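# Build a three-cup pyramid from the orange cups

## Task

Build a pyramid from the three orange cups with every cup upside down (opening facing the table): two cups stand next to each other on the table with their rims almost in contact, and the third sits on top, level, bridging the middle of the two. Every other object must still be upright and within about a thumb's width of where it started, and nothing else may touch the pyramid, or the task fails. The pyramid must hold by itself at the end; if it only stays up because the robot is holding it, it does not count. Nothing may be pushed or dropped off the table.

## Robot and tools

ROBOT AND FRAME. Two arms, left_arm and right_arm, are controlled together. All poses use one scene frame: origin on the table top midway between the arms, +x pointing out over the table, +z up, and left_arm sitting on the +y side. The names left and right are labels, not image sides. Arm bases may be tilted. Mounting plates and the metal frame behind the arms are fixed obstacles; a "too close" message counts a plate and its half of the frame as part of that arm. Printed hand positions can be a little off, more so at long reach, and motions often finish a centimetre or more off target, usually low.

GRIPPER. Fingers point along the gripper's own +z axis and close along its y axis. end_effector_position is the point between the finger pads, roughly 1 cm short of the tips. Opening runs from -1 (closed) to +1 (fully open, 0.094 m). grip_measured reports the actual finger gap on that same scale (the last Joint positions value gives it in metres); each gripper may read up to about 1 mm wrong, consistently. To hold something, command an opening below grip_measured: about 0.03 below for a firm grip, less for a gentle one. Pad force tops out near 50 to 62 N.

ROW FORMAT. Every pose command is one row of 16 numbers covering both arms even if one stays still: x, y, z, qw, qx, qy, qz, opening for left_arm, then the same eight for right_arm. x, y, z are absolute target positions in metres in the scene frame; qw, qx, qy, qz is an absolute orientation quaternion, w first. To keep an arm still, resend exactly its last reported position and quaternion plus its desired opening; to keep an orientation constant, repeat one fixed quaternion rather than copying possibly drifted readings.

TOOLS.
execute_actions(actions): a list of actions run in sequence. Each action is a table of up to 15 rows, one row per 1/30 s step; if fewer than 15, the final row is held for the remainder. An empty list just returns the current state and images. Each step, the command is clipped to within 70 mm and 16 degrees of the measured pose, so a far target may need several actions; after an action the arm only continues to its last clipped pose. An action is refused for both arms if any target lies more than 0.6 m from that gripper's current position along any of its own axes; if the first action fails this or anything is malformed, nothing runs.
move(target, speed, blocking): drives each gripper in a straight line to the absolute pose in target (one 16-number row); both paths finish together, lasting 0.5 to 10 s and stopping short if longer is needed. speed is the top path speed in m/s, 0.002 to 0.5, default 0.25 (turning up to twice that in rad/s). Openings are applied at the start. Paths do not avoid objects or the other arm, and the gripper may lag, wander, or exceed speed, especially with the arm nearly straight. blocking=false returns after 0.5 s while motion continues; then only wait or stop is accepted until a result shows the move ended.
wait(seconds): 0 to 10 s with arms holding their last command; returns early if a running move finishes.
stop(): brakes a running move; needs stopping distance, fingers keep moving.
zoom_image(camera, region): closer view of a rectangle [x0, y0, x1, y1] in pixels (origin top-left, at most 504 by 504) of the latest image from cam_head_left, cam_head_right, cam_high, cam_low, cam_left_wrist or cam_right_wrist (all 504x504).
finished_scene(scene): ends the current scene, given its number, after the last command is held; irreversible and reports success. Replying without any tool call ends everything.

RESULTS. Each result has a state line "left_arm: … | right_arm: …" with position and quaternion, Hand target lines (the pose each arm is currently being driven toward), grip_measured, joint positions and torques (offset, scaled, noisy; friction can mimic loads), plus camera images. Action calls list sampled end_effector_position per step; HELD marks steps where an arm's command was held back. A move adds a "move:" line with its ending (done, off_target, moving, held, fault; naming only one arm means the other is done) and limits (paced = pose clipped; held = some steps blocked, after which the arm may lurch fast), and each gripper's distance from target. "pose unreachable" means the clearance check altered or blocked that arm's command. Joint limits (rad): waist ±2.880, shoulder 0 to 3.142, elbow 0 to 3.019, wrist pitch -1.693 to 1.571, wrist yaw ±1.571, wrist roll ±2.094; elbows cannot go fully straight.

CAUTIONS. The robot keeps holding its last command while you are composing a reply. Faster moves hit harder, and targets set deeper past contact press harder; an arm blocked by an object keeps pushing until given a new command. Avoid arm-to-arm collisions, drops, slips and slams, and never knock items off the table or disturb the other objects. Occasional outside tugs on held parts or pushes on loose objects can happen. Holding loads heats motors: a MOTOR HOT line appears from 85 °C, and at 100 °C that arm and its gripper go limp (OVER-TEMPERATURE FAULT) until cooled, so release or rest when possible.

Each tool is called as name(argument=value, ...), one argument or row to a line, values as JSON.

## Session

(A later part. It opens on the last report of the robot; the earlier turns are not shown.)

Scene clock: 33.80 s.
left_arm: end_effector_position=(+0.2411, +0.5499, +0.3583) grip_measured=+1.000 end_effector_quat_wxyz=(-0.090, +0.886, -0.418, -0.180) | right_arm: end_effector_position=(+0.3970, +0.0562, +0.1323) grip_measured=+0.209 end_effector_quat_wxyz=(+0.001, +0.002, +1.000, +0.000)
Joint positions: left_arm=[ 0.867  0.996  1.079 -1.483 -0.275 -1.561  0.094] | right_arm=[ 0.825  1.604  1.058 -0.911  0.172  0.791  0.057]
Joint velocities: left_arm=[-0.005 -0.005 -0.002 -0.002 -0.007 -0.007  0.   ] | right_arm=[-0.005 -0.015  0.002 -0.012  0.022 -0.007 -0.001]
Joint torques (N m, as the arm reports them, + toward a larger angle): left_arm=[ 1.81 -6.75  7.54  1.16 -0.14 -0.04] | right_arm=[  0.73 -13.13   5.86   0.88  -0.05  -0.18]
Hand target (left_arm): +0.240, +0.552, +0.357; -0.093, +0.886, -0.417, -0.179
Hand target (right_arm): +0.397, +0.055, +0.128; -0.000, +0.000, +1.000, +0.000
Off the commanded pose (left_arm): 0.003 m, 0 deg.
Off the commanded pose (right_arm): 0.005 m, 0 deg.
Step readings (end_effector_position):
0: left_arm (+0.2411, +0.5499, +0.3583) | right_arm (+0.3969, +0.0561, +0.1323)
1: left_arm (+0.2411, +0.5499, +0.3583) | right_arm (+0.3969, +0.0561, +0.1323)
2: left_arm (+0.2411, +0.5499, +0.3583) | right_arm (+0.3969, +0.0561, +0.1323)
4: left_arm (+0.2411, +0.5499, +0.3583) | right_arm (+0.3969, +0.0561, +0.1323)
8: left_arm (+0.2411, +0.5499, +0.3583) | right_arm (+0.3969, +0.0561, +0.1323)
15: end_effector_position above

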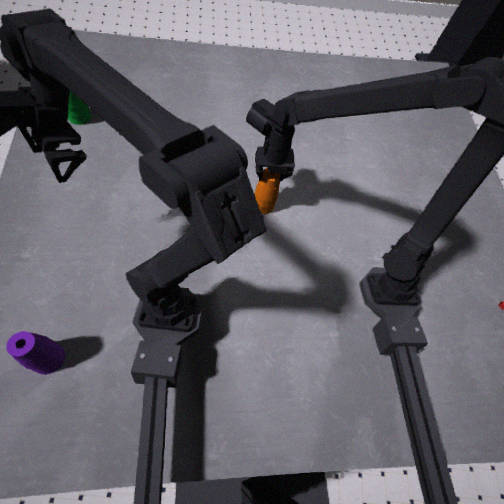

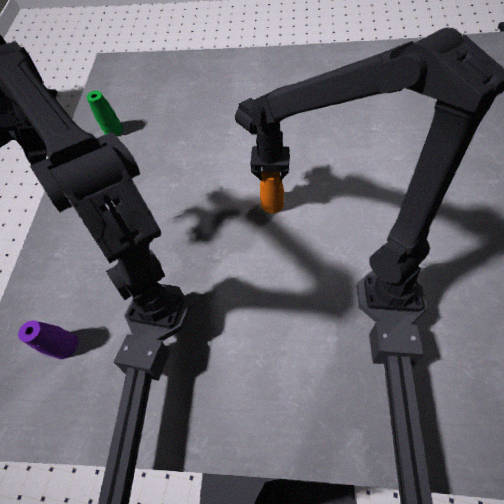

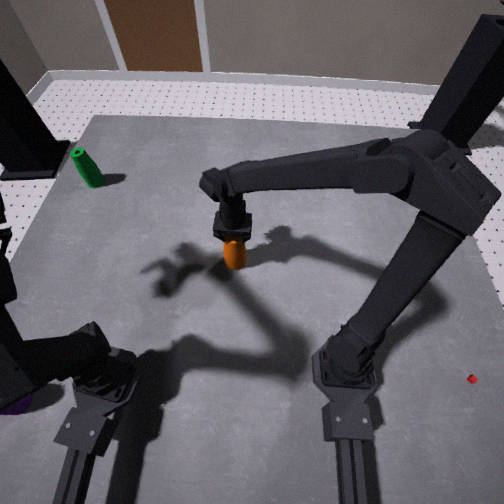

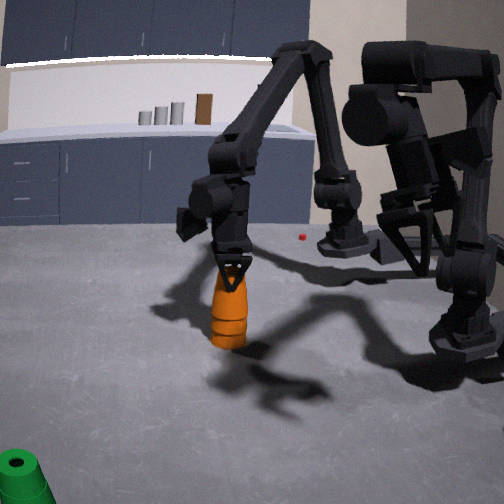

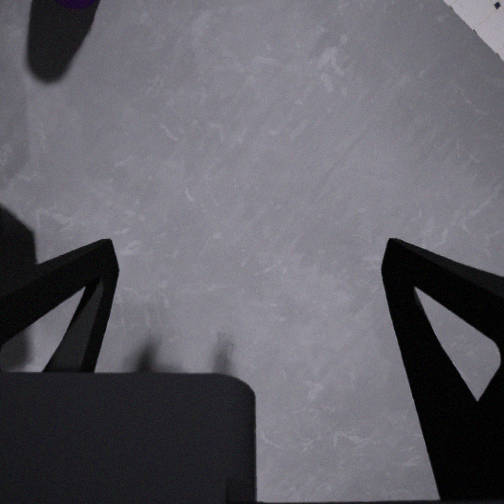

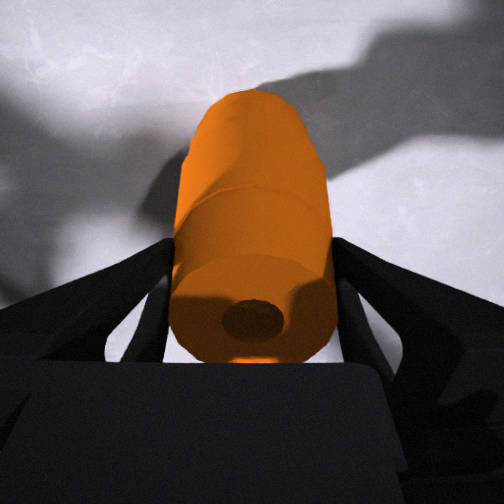

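zoom_image(
  camera="cam_low",
  region=[170, 230, 290, 360],
)

execute_actions(
  actions=[],
)

Region (170, 230, 290, 360) of cam_low's 504x504 image, scaled by 3.877, with more detail than that image has; it fills the left 465 columns of this view, and the rest is white.

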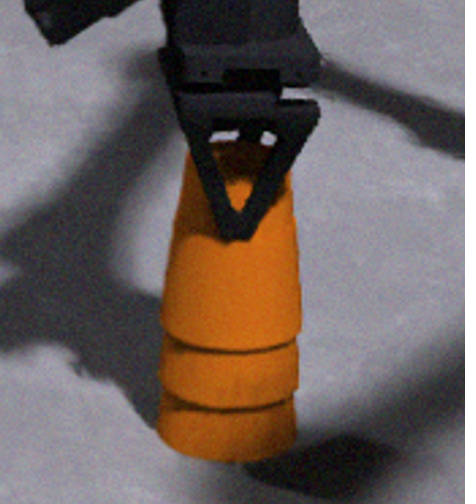

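Scene clock: 34.40 s.
left_arm: end_effector_position=(+0.2411, +0.5499, +0.3583) grip_measured=+1.000 end_effector_quat_wxyz=(-0.090, +0.886, -0.418, -0.180) | right_arm: end_effector_position=(+0.3970, +0.0562, +0.1323) grip_measured=+0.209 end_effector_quat_wxyz=(+0.001, +0.002, +1.000, +0.000)
Joint positions: left_arm=[ 0.867  0.996  1.079 -1.483 -0.275 -1.561  0.094] | right_arm=[ 0.825  1.604  1.058 -0.911  0.172  0.791  0.057]
Joint velocities: left_arm=[ 0.005  0.005 -0.032 -0.027  0.022  0.037  0.   ] | right_arm=[-0.005  0.005 -0.002 -0.007  0.007 -0.037  0.   ]
Joint torques (N m, as the arm reports them, + toward a larger angle): left_arm=[ 1.56 -6.97  7.64  1.17 -0.13 -0.02] | right_arm=[  0.76 -13.     5.84   0.89  -0.06  -0.18]
Hand target (left_arm): +0.240, +0.552, +0.357; -0.093, +0.886, -0.417, -0.179
Hand target (right_arm): +0.397, +0.055, +0.128; -0.000, +0.000, +1.000, +0.000
Off the commanded pose (left_arm): 0.003 m, 0 deg.
Off the commanded pose (right_arm): 0.005 m, 0 deg.

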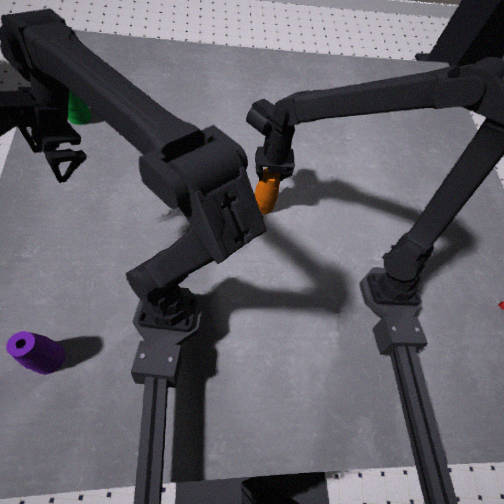

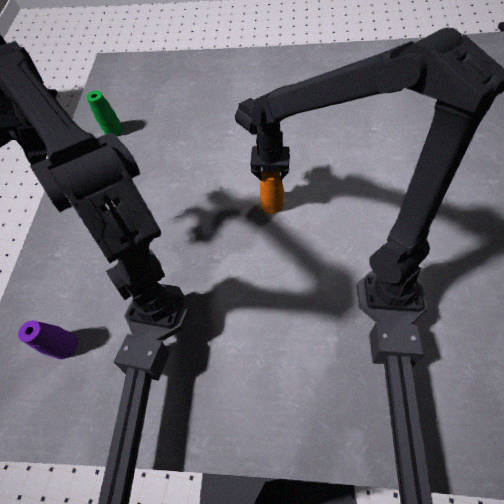

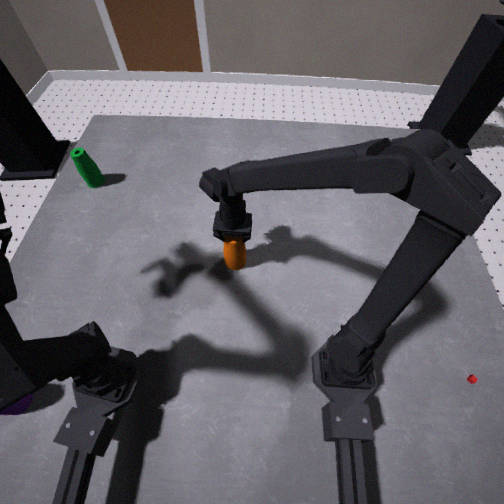

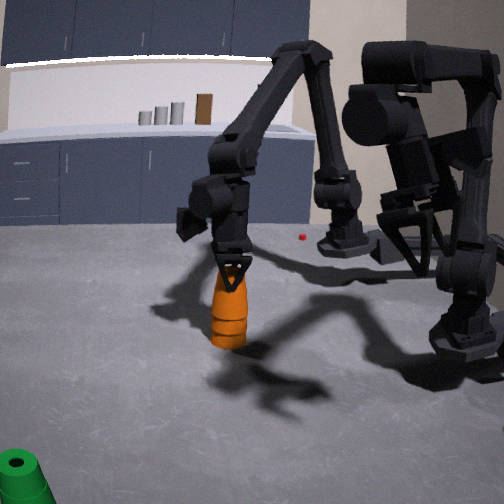

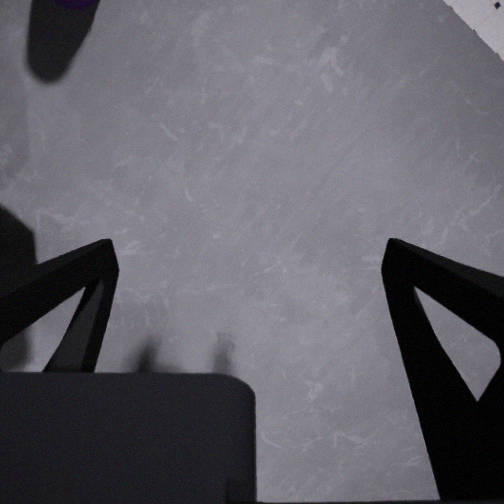

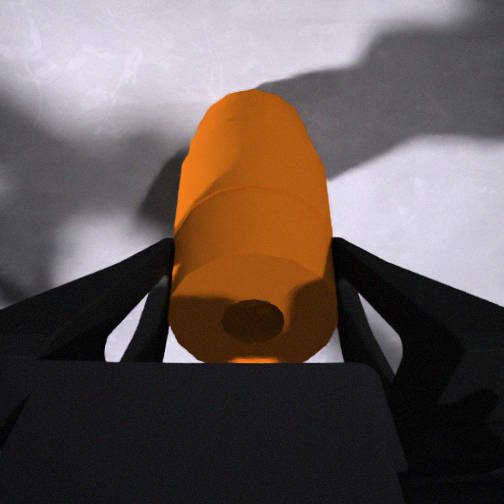

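move(
  target=[0.24, 0.552, 0.357, -0.093, 0.886, -0.417, -0.179, 1, 0.397, 0.056, 0.235, 0, 0, 1, 0, 0.175],
  speed=0.1,
)

Scene clock: 36.93 s.
left_arm: end_effector_position=(+0.2411, +0.5499, +0.3583) grip_measured=+1.000 end_effector_quat_wxyz=(-0.090, +0.886, -0.418, -0.180) | right_arm: end_effector_position=(+0.3843, +0.0400, +0.2100) grip_measured=+0.191 end_effector_quat_wxyz=(-0.021, -0.005, +1.000, -0.022)
Joint positions: left_arm=[ 0.867  0.996  1.079 -1.483 -0.275 -1.561  0.094] | right_arm=[ 0.85   1.483  1.136 -1.178  0.172  0.813  0.056]
Joint velocities: left_arm=[-0.005 -0.005 -0.012 -0.007 -0.066 -0.022  0.   ] | right_arm=[-0.005 -0.015 -0.027  0.012 -0.051 -0.125  0.   ]
Joint torques (N m, as the arm reports them, + toward a larger angle): left_arm=[ 1.84 -6.63  7.67  1.17 -0.15 -0.04] | right_arm=[  1.86 -13.67  11.19   0.04   0.1    0.05]
Hand target (left_arm): +0.240, +0.552, +0.357; -0.093, +0.886, -0.417, -0.179
Hand target (right_arm): +0.397, +0.055, +0.235; +0.000, -0.000, +1.000, +0.000
Off the commanded pose (left_arm): 0.003 m, 0 deg.
Off the commanded pose (right_arm): 0.032 m, 4 deg.
move: off_target (right_arm)

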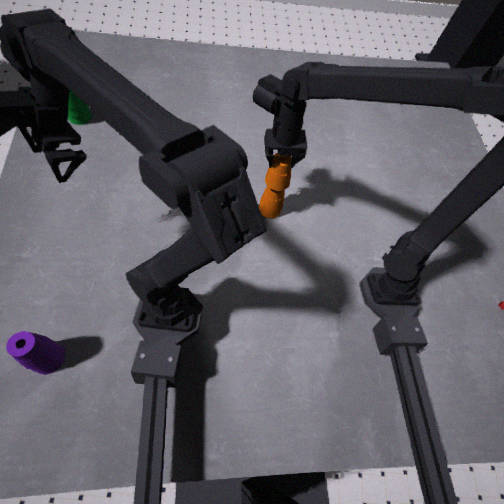

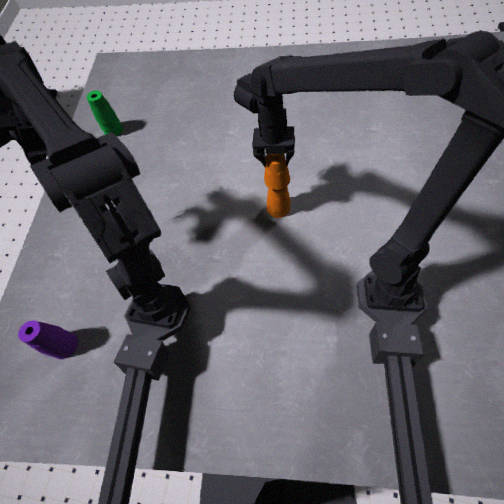

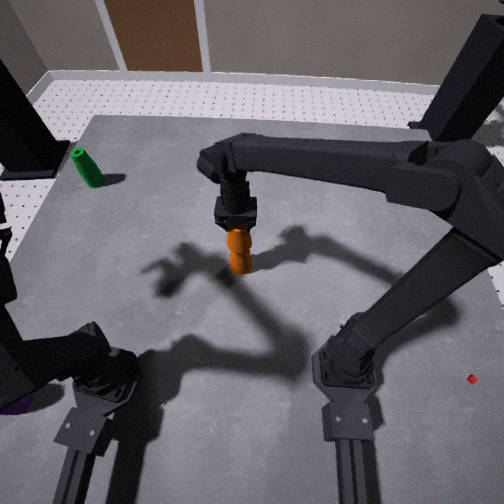

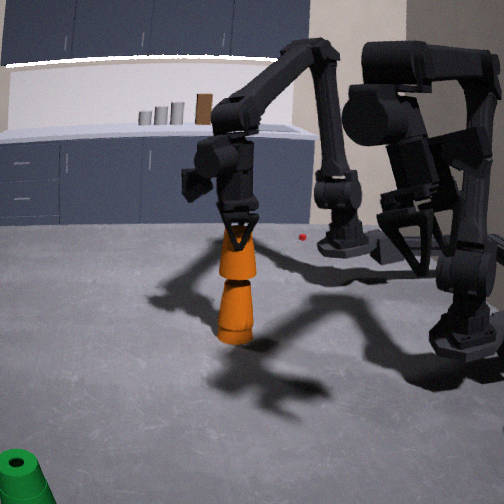

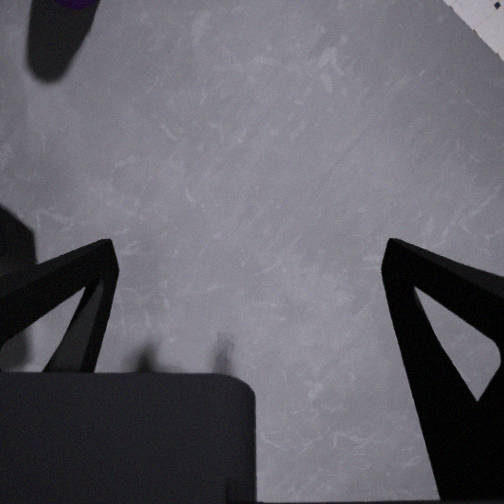

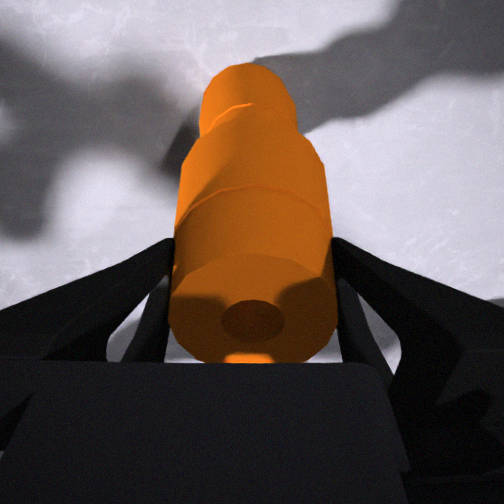

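zoom_image(
  camera="cam_low",
  region=[180, 200, 310, 355],
)

Region (180, 200, 310, 355) of cam_low's 504x504 image, scaled by 3.252, with more detail than that image has; it fills the left 423 columns of this view, and the rest is white.

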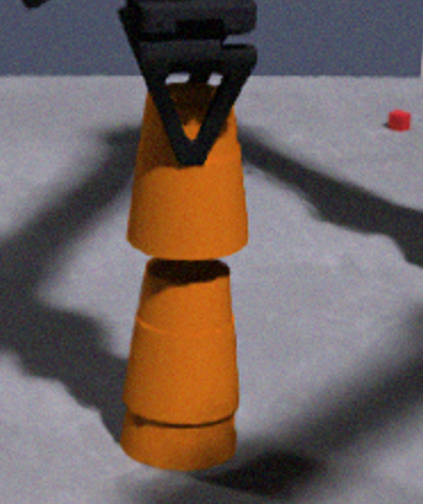

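move(
  target=[0.24, 0.552, 0.357, -0.093, 0.886, -0.417, -0.179, 1, 0.308, 0.040, 0.213, 0, 0, 1, 0, 0.16],
  speed=0.15,
)

Scene clock: 42.10 s.
left_arm: end_effector_position=(+0.2411, +0.5499, +0.3583) grip_measured=+1.000 end_effector_quat_wxyz=(-0.090, +0.886, -0.418, -0.180) | right_arm: end_effector_position=(+0.3084, +0.0372, +0.2104) grip_measured=+0.182 end_effector_quat_wxyz=(-0.005, -0.008, +1.000, -0.007)
Joint positions: left_arm=[ 0.867  0.996  1.079 -1.483 -0.275 -1.561  0.094] | right_arm=[ 0.997  1.35   0.957 -1.115  0.187  0.951  0.056]
Joint velocities: left_arm=[-0.005 -0.005 -0.002 -0.007  0.007  0.066  0.   ] | right_arm=[-0.005 -0.015 -0.017 -0.002 -0.022  0.095  0.   ]
Joint torques (N m, as the arm reports them, + toward a larger angle): left_arm=[ 1.82 -6.23  7.63  1.03 -0.16 -0.03] | right_arm=[  0.92 -10.8    6.6    0.85   0.13   0.07]
Hand target (left_arm): +0.240, +0.552, +0.357; -0.093, +0.886, -0.417, -0.179
Hand target (right_arm): +0.308, +0.039, +0.213; +0.001, -0.000, +1.000, -0.001
Off the commanded pose (left_arm): 0.003 m, 0 deg.
Off the commanded pose (right_arm): 0.004 m, 1 deg.
move: done

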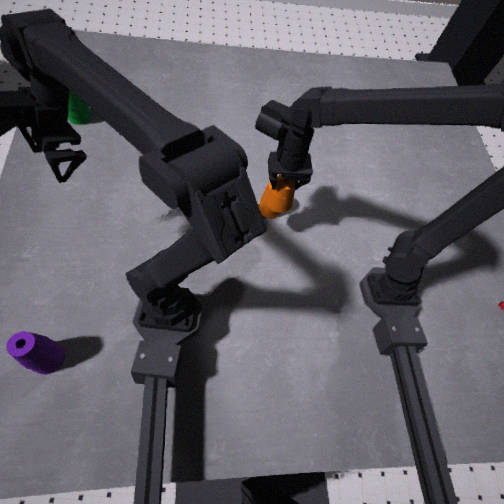

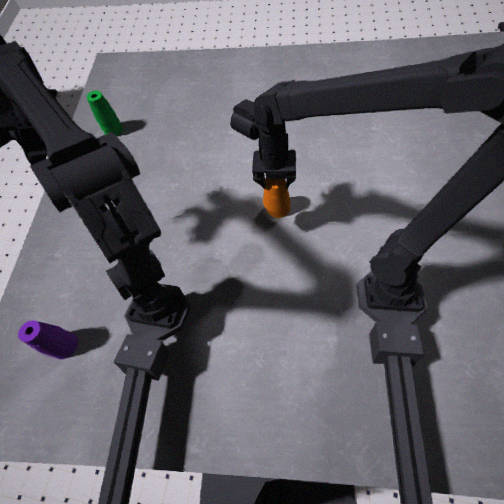

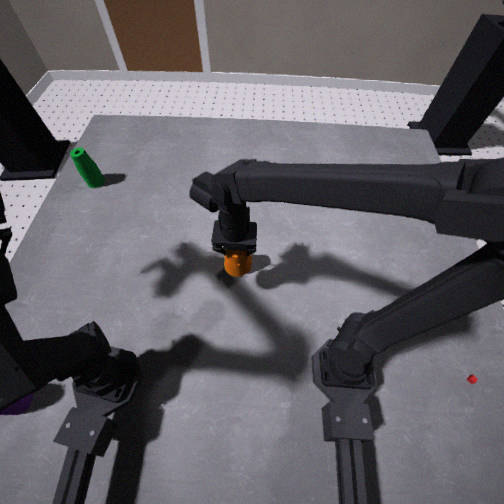

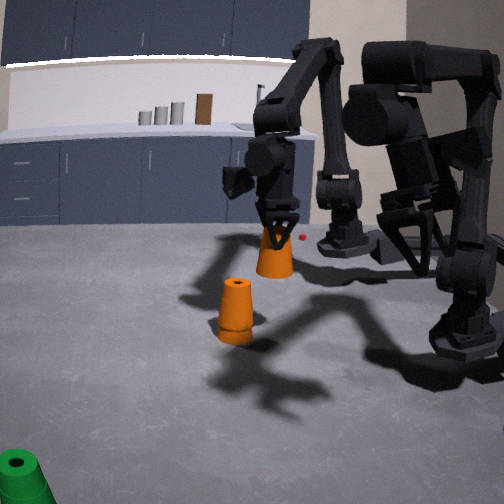

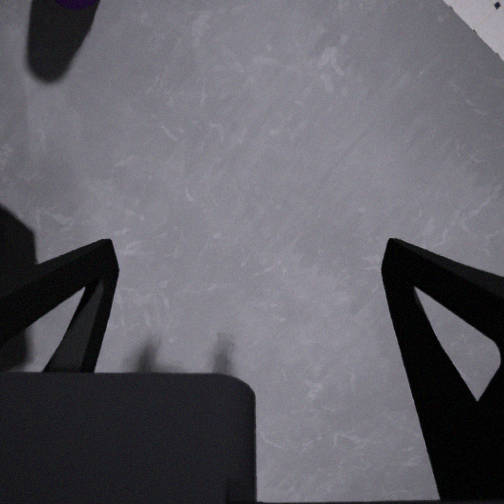

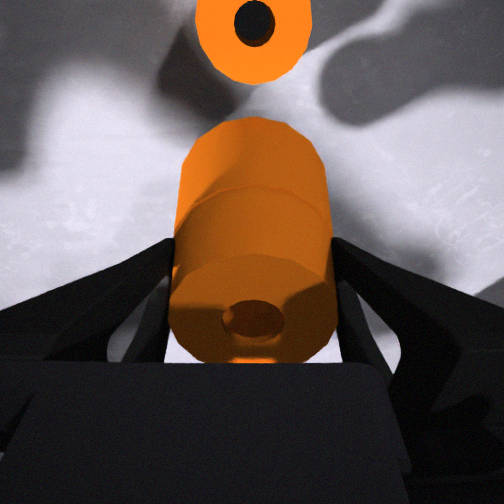

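zoom_image(
  camera="cam_low",
  region=[200, 200, 320, 355],
)

Region (200, 200, 320, 355) of cam_low's 504x504 image, scaled by 3.252, with more detail than that image has; it fills the left 390 columns of this view, and the rest is white.

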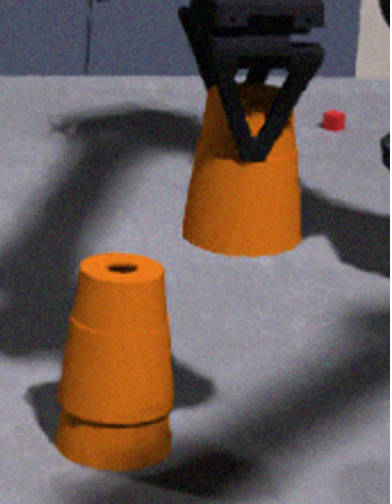

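move(
  target=[0.24, 0.552, 0.357, -0.093, 0.886, -0.417, -0.179, 1, 0.306, 0.036, 0.090, 0, 0, 1, 0, 0.155],
  speed=0.13,
)

zoom_image(
  camera="cam_low",
  region=[200, 250, 310, 355],
)

Scene clock: 46.47 s.
left_arm: end_effector_position=(+0.2411, +0.5499, +0.3583) grip_measured=+1.000 end_effector_quat_wxyz=(-0.090, +0.886, -0.418, -0.180) | right_arm: end_effector_position=(+0.3017, +0.0370, +0.0906) grip_measured=+0.182 end_effector_quat_wxyz=(-0.002, +0.001, +1.000, -0.004)
Joint positions: left_arm=[ 0.867  0.996  1.079 -1.483 -0.275 -1.561  0.094] | right_arm=[ 0.951  1.55   0.799 -0.738  0.185  0.919  0.056]
Joint velocities: left_arm=[-0.024  0.005  0.002 -0.007  0.037 -0.007  0.   ] | right_arm=[ 0.005 -0.015 -0.022 -0.002 -0.007  0.007  0.   ]
Joint torques (N m, as the arm reports them, + toward a larger angle): left_arm=[ 1.57 -6.69  7.55  1.18 -0.13 -0.05] | right_arm=[  0.02 -11.15   4.96   0.85  -0.08  -0.29]
Hand target (left_arm): +0.240, +0.552, +0.357; -0.093, +0.886, -0.417, -0.179
Hand target (right_arm): +0.305, +0.036, +0.090; -0.000, -0.000, +1.000, -0.000
Off the commanded pose (left_arm): 0.003 m, 0 deg.
Off the commanded pose (right_arm): 0.004 m, 0 deg.
move: done

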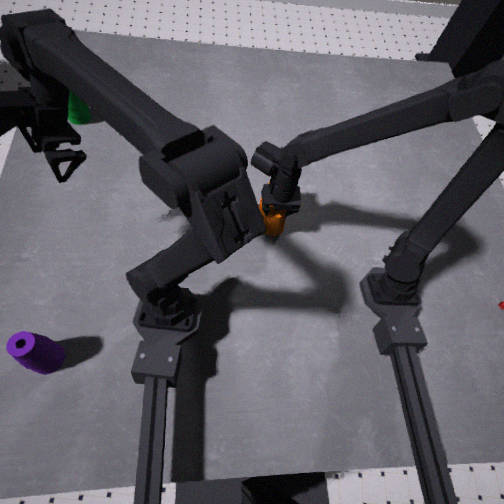

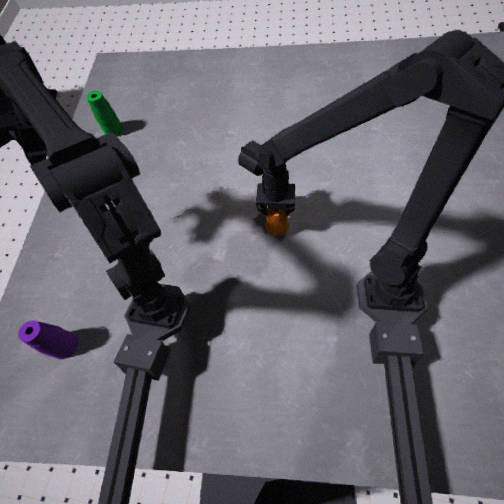

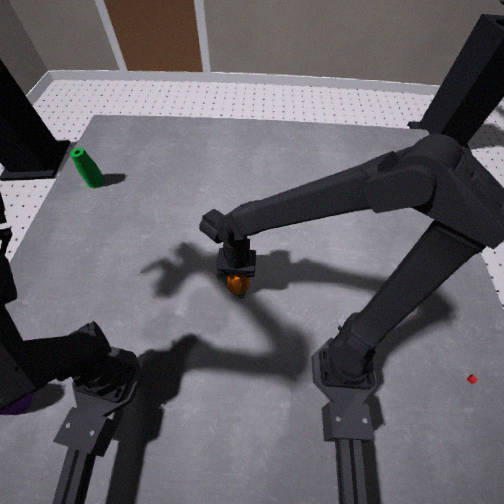

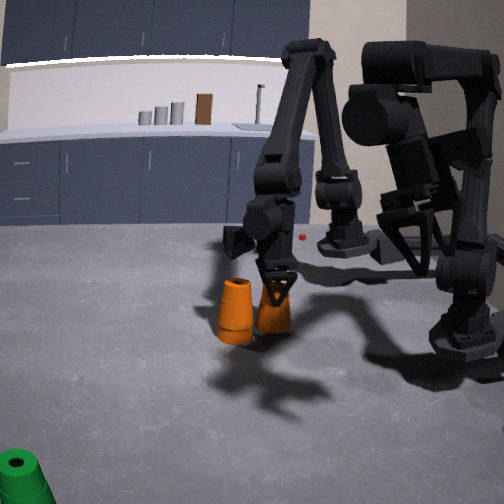

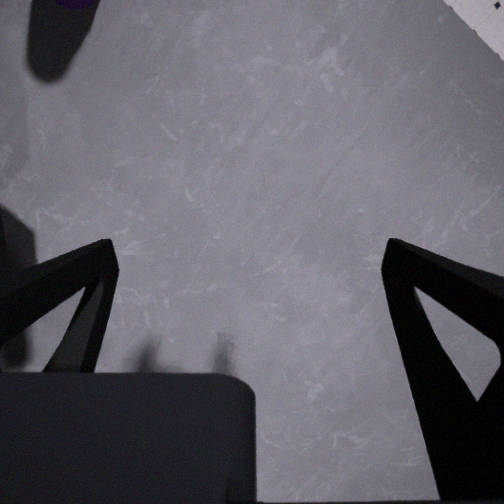

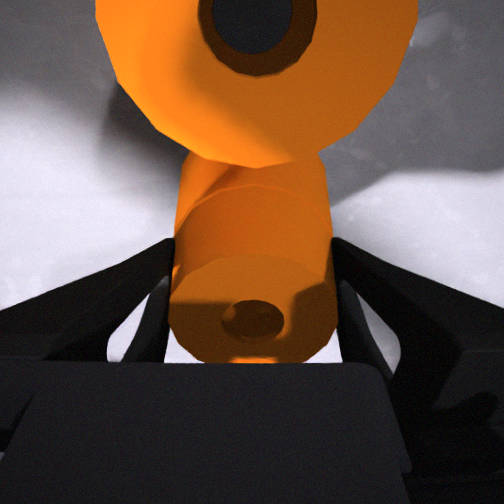

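Region (200, 250, 310, 355) of cam_low's 504x504 image, scaled by 4.582, with more detail than that image has; it fills the top 481 rows of this view, and the rest is white.

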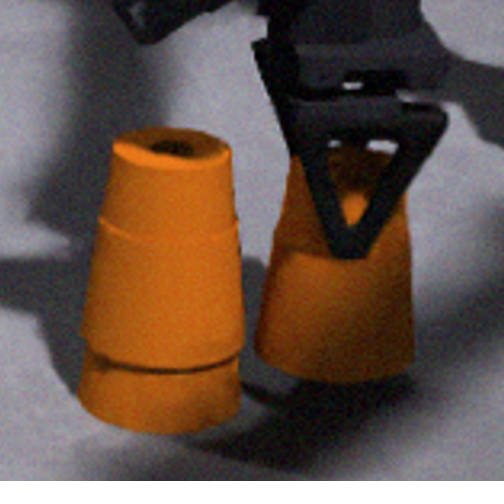

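move(
  target=[0.24, 0.552, 0.357, -0.093, 0.886, -0.417, -0.179, 1, 0.308, 0.036, 0.072, 0, 0, 1, 0, 0.155],
  speed=0.04,
)

zoom_image(
  camera="cam_low",
  region=[200, 250, 310, 355],
)

Scene clock: 48.43 s.
left_arm: end_effector_position=(+0.2411, +0.5499, +0.3583) grip_measured=+1.000 end_effector_quat_wxyz=(-0.090, +0.886, -0.418, -0.180) | right_arm: end_effector_position=(+0.3077, +0.0409, +0.0771) grip_measured=+0.182 end_effector_quat_wxyz=(+0.002, +0.002, +1.000, +0.002)
Joint positions: left_arm=[ 0.867  0.996  1.079 -1.483 -0.275 -1.561  0.094] | right_arm=[ 0.938  1.587  0.799 -0.684  0.183  0.907  0.056]
Joint velocities: left_arm=[-0.005 -0.024  0.002 -0.012 -0.022  0.007  0.   ] | right_arm=[-0.005 -0.005 -0.007  0.017  0.007 -0.022 -0.001]
Joint torques (N m, as the arm reports them, + toward a larger angle): left_arm=[ 1.   -6.4   7.49  1.04 -0.14 -0.06] | right_arm=[  0.24 -11.02   4.4    0.94  -0.07  -0.26]
Hand target (left_arm): +0.240, +0.552, +0.357; -0.093, +0.886, -0.417, -0.179
Hand target (right_arm): +0.308, +0.036, +0.072; -0.000, +0.000, +1.000, +0.000
Off the commanded pose (left_arm): 0.003 m, 0 deg.
Off the commanded pose (right_arm): 0.007 m, 0 deg.
move: done

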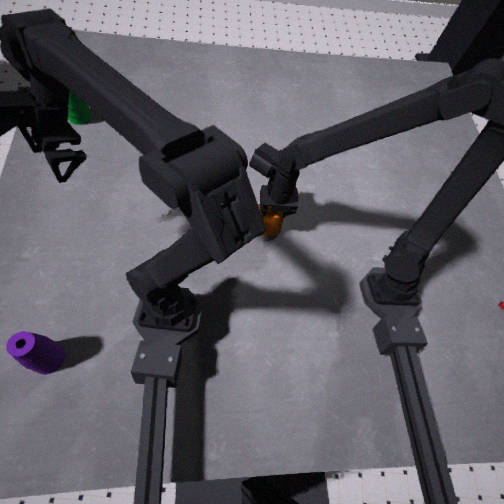

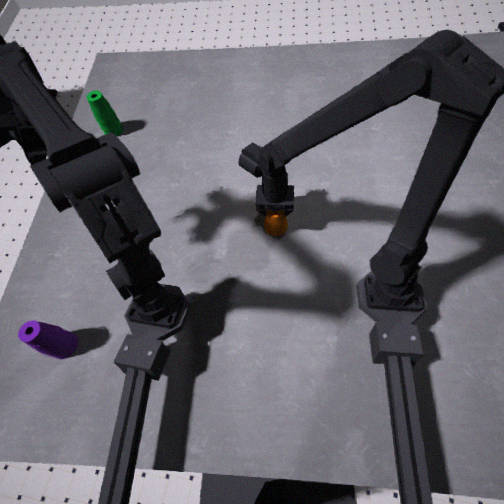

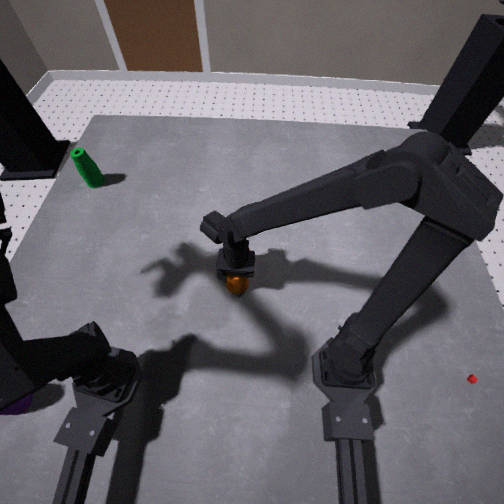

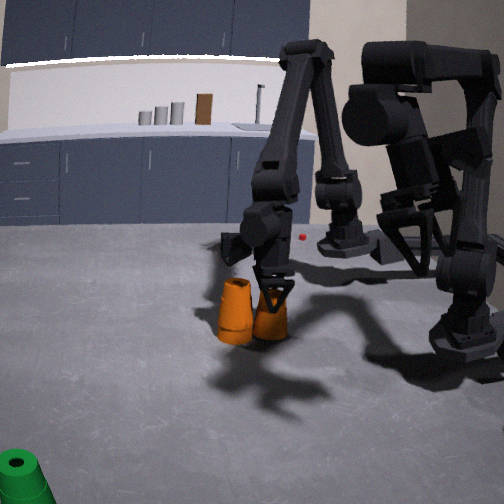

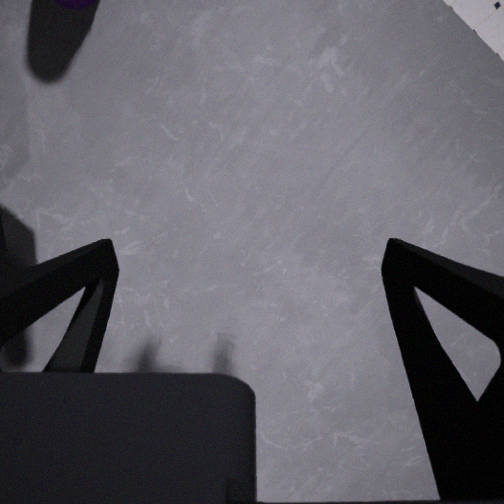

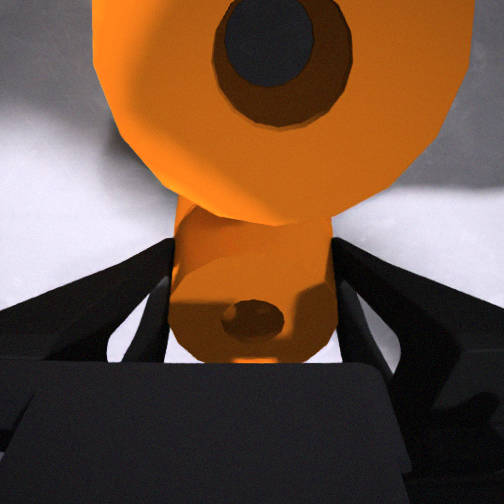

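Region (200, 250, 310, 355) of cam_low's 504x504 image, scaled by 4.582, with more detail than that image has; it fills the top 481 rows of this view, and the rest is white.

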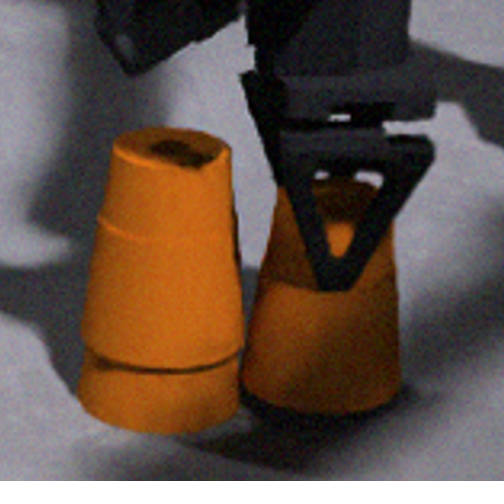

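execute_actions(
  actions=[
    [[0.24,0.552,0.357,-0.093,0.886,-0.417,-0.179,1, 0.3077,0.0359,0.0716,0,0,1,0,0.155],[0.24,0.552,0.357,-0.093,0.886,-0.417,-0.179,1, 0.3074,0.0358,0.0712,0,0,1,0,0.155],[0.24,0.552,0.357,-0.093,0.886,-0.417,-0.179,1, 0.3071,0.0357,0.0708,0,0,1,0,0.155],[0.24,0.552,0.357,-0.093,0.886,-0.417,-0.179,1, 0.3068,0.0356,0.0704,0,0,1,0,0.155],[0.24,0.552,0.357,-0.093,0.886,-0.417,-0.179,1, 0.3065,0.0355,0.070,0,0,1,0,0.155],[0.24,0.552,0.357,-0.093,0.886,-0.417,-0.179,1, 0.3062,0.0354,0.0696,0,0,1,0,0.155],[0.24,0.552,0.357,-0.093,0.886,-0.417,-0.179,1, 0.3059,0.0353,0.0692,0,0,1,0,0.155],[0.24,0.552,0.357,-0.093,0.886,-0.417,-0.179,1, 0.3056,0.0352,0.0688,0,0,1,0,0.155],[0.24,0.552,0.357,-0.093,0.886,-0.417,-0.179,1, 0.3053,0.0351,0.0684,0,0,1,0,0.155],[0.24,0.552,0.357,-0.093,0.886,-0.417,-0.179,1, 0.305,0.035,0.068,0,0,1,0,0.155]],
  ],
)

zoom_image(
  camera="cam_low",
  region=[200, 250, 310, 355],
)

Scene clock: 50.20 s.
left_arm: end_effector_position=(+0.2411, +0.5499, +0.3583) grip_measured=+1.000 end_effector_quat_wxyz=(-0.090, +0.886, -0.418, -0.180) | right_arm: end_effector_position=(+0.3048, +0.0384, +0.0734) grip_measured=+0.182 end_effector_quat_wxyz=(+0.002, +0.002, +1.000, +0.002)
Joint positions: left_arm=[ 0.867  0.996  1.079 -1.483 -0.275 -1.561  0.094] | right_arm=[ 0.938  1.589  0.786 -0.669  0.183  0.905  0.056]
Joint velocities: left_arm=[-0.005 -0.015 -0.022  0.012 -0.007  0.022  0.   ] | right_arm=[-0.024  0.005 -0.002  0.027 -0.066 -0.007  0.   ]
Joint torques (N m, as the arm reports them, + toward a larger angle): left_arm=[ 1.59 -6.14  7.56  1.   -0.13  0.03] | right_arm=[  0.25 -10.42   4.48   0.87  -0.07  -0.23]
Hand target (left_arm): +0.240, +0.552, +0.357; -0.093, +0.886, -0.417, -0.179
Hand target (right_arm): +0.305, +0.035, +0.068; +0.000, +0.000, +1.000, +0.000
Off the commanded pose (left_arm): 0.003 m, 0 deg.
Off the commanded pose (right_arm): 0.006 m, 0 deg.
Step readings (end_effector_position):
0: left_arm (+0.2411, +0.5499, +0.3583) | right_arm (+0.3077, +0.0409, +0.0771)
1: left_arm (+0.2411, +0.5499, +0.3583) | right_arm (+0.3077, +0.0409, +0.0771)
2: left_arm (+0.2411, +0.5499, +0.3583) | right_arm (+0.3076, +0.0409, +0.0770)
4: left_arm (+0.2411, +0.5499, +0.3583) | right_arm (+0.3071, +0.0404, +0.0764)
8: left_arm (+0.2411, +0.5499, +0.3583) | right_arm (+0.3056, +0.0389, +0.0749)
15: end_effector_position above

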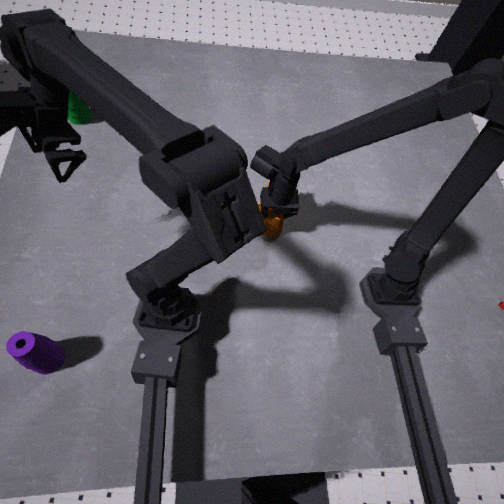

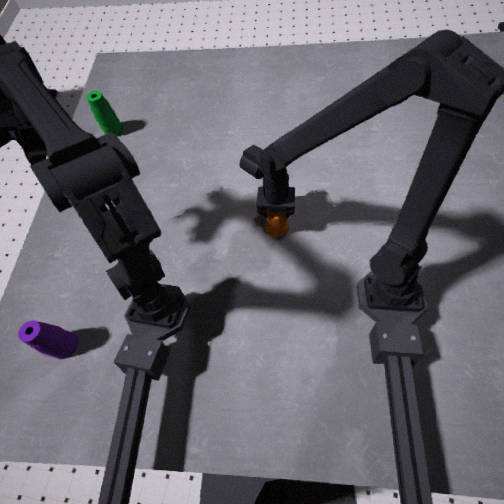

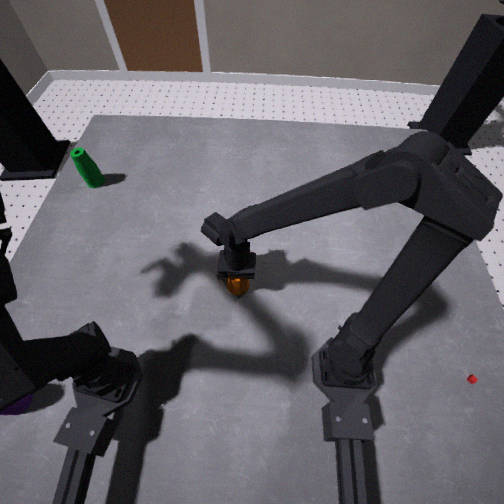

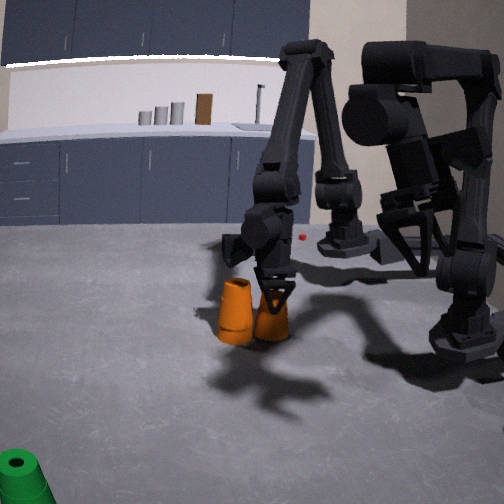

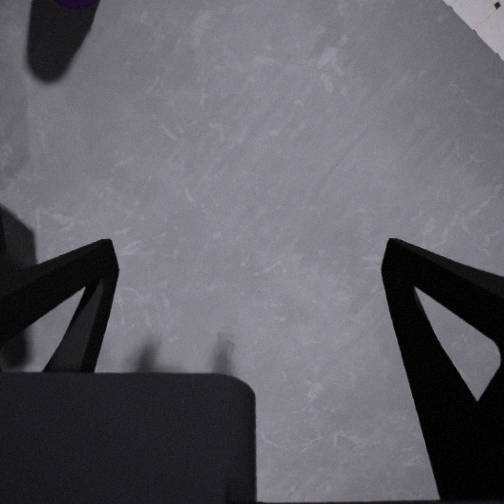

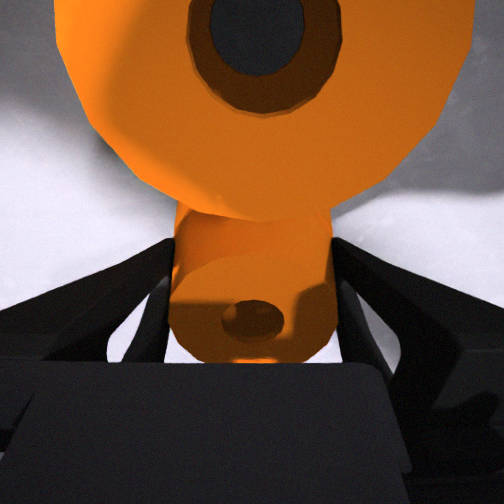

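Region (200, 250, 310, 355) of cam_low's 504x504 image, scaled by 4.582, with more detail than that image has; it fills the top 481 rows of this view, and the rest is white.

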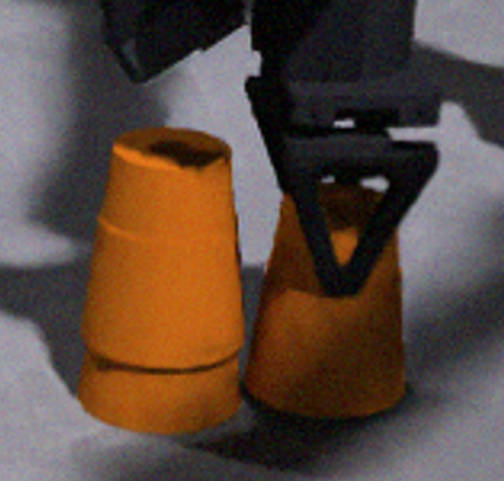

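execute_actions(
  actions=[
    [[0.24,0.552,0.357,-0.093,0.886,-0.417,-0.179,1, 0.305,0.035,0.0675,0,0,1,0,0.155],[0.24,0.552,0.357,-0.093,0.886,-0.417,-0.179,1, 0.305,0.035,0.067,0,0,1,0,0.155],[0.24,0.552,0.357,-0.093,0.886,-0.417,-0.179,1, 0.305,0.035,0.0665,0,0,1,0,0.155],[0.24,0.552,0.357,-0.093,0.886,-0.417,-0.179,1, 0.305,0.035,0.066,0,0,1,0,0.155],[0.24,0.552,0.357,-0.093,0.886,-0.417,-0.179,1, 0.305,0.035,0.0655,0,0,1,0,0.155],[0.24,0.552,0.357,-0.093,0.886,-0.417,-0.179,1, 0.305,0.035,0.065,0,0,1,0,0.155],[0.24,0.552,0.357,-0.093,0.886,-0.417,-0.179,1, 0.305,0.035,0.0645,0,0,1,0,0.155],[0.24,0.552,0.357,-0.093,0.886,-0.417,-0.179,1, 0.305,0.035,0.064,0,0,1,0,0.155],[0.24,0.552,0.357,-0.093,0.886,-0.417,-0.179,1, 0.305,0.035,0.0635,0,0,1,0,0.155],[0.24,0.552,0.357,-0.093,0.886,-0.417,-0.179,1, 0.305,0.035,0.063,0,0,1,0,0.155]],
  ],
)

zoom_image(
  camera="cam_low",
  region=[200, 250, 310, 355],
)

Scene clock: 51.50 s.
left_arm: end_effector_position=(+0.2411, +0.5499, +0.3583) grip_measured=+1.000 end_effector_quat_wxyz=(-0.090, +0.886, -0.418, -0.180) | right_arm: end_effector_position=(+0.3050, +0.0400, +0.0687) grip_measured=+0.182 end_effector_quat_wxyz=(+0.003, +0.002, +1.000, +0.003)
Joint positions: left_arm=[ 0.867  0.996  1.079 -1.483 -0.275 -1.561  0.094] | right_arm=[ 0.938  1.602  0.786 -0.654  0.183  0.905  0.056]
Joint velocities: left_arm=[ 0.005 -0.015  0.002  0.002 -0.007  0.051  0.   ] | right_arm=[-0.015  0.015  0.002 -0.007  0.007 -0.022 -0.   ]
Joint torques (N m, as the arm reports them, + toward a larger angle): left_arm=[ 2.28 -6.51  7.63  0.92 -0.11  0.01] | right_arm=[  0.07 -10.65   4.15   0.81  -0.08  -0.26]
Hand target (left_arm): +0.240, +0.552, +0.357; -0.093, +0.886, -0.417, -0.179
Hand target (right_arm): +0.305, +0.035, +0.063; -0.000, +0.000, +1.000, +0.000
Off the commanded pose (left_arm): 0.003 m, 0 deg.
Off the commanded pose (right_arm): 0.008 m, 1 deg.
Step readings (end_effector_position):
0: left_arm (+0.2411, +0.5499, +0.3583) | right_arm (+0.3049, +0.0385, +0.0734)
1: left_arm (+0.2411, +0.5499, +0.3583) | right_arm (+0.3049, +0.0385, +0.0734)
2: left_arm (+0.2411, +0.5499, +0.3583) | right_arm (+0.3049, +0.0386, +0.0732)
4: left_arm (+0.2411, +0.5499, +0.3583) | right_arm (+0.3052, +0.0390, +0.0730)
8: left_arm (+0.2411, +0.5499, +0.3583) | right_arm (+0.3053, +0.0396, +0.0713)
15: end_effector_position above

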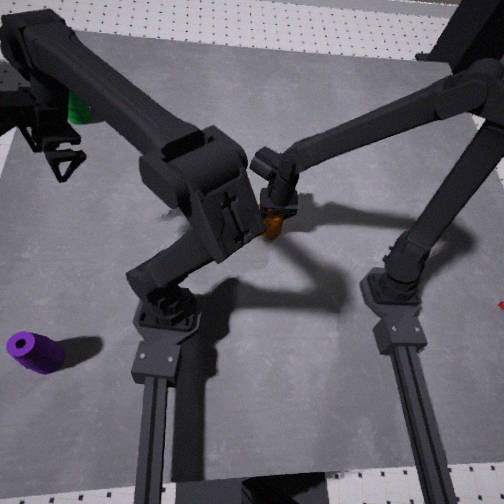

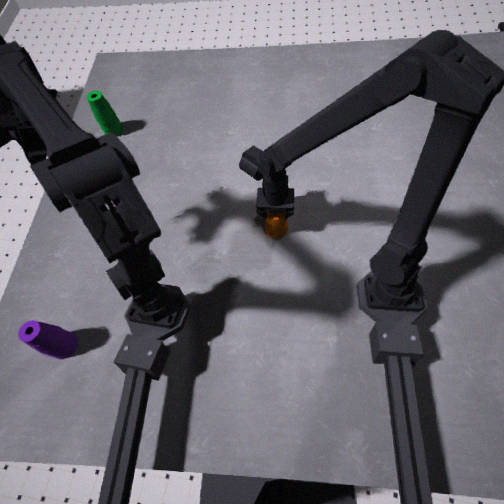

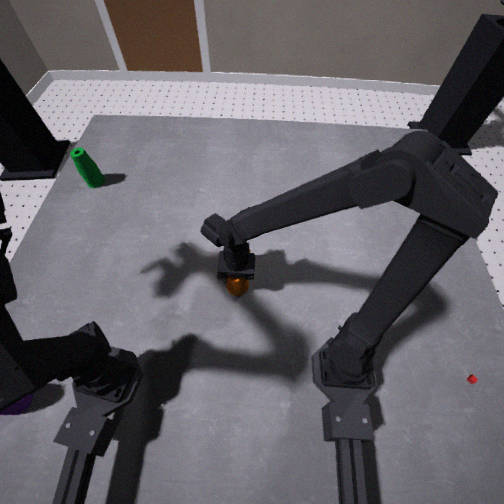

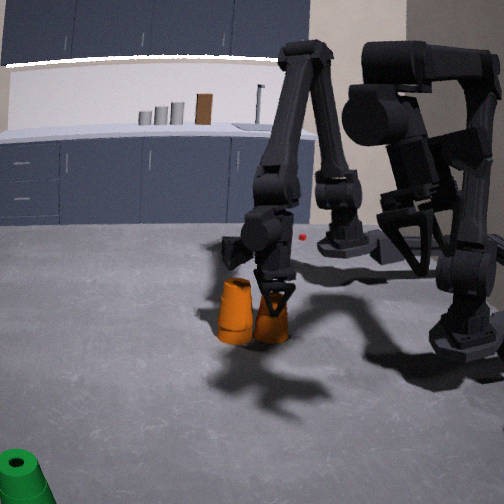

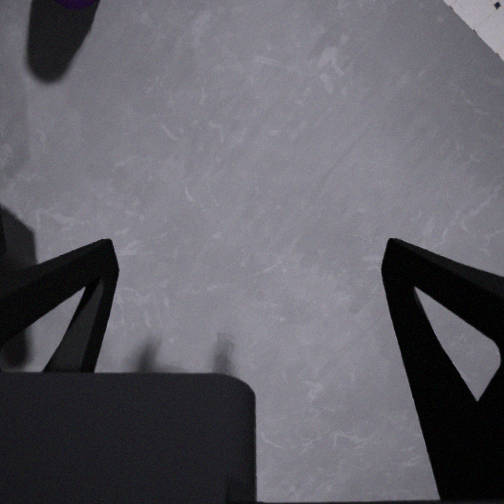

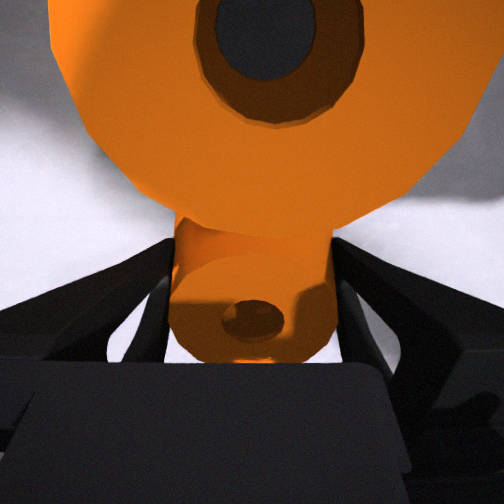

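Region (200, 250, 310, 355) of cam_low's 504x504 image, scaled by 4.582, with more detail than that image has; it fills the top 481 rows of this view, and the rest is white.

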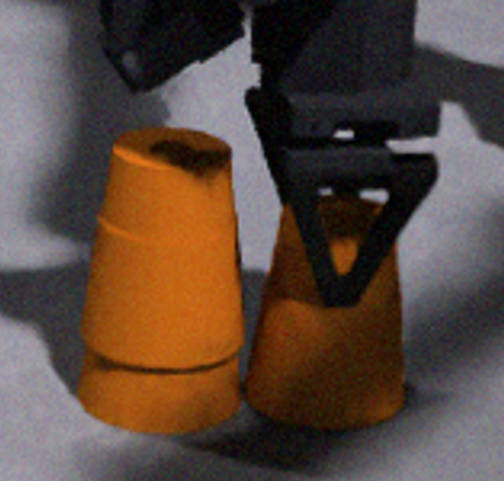

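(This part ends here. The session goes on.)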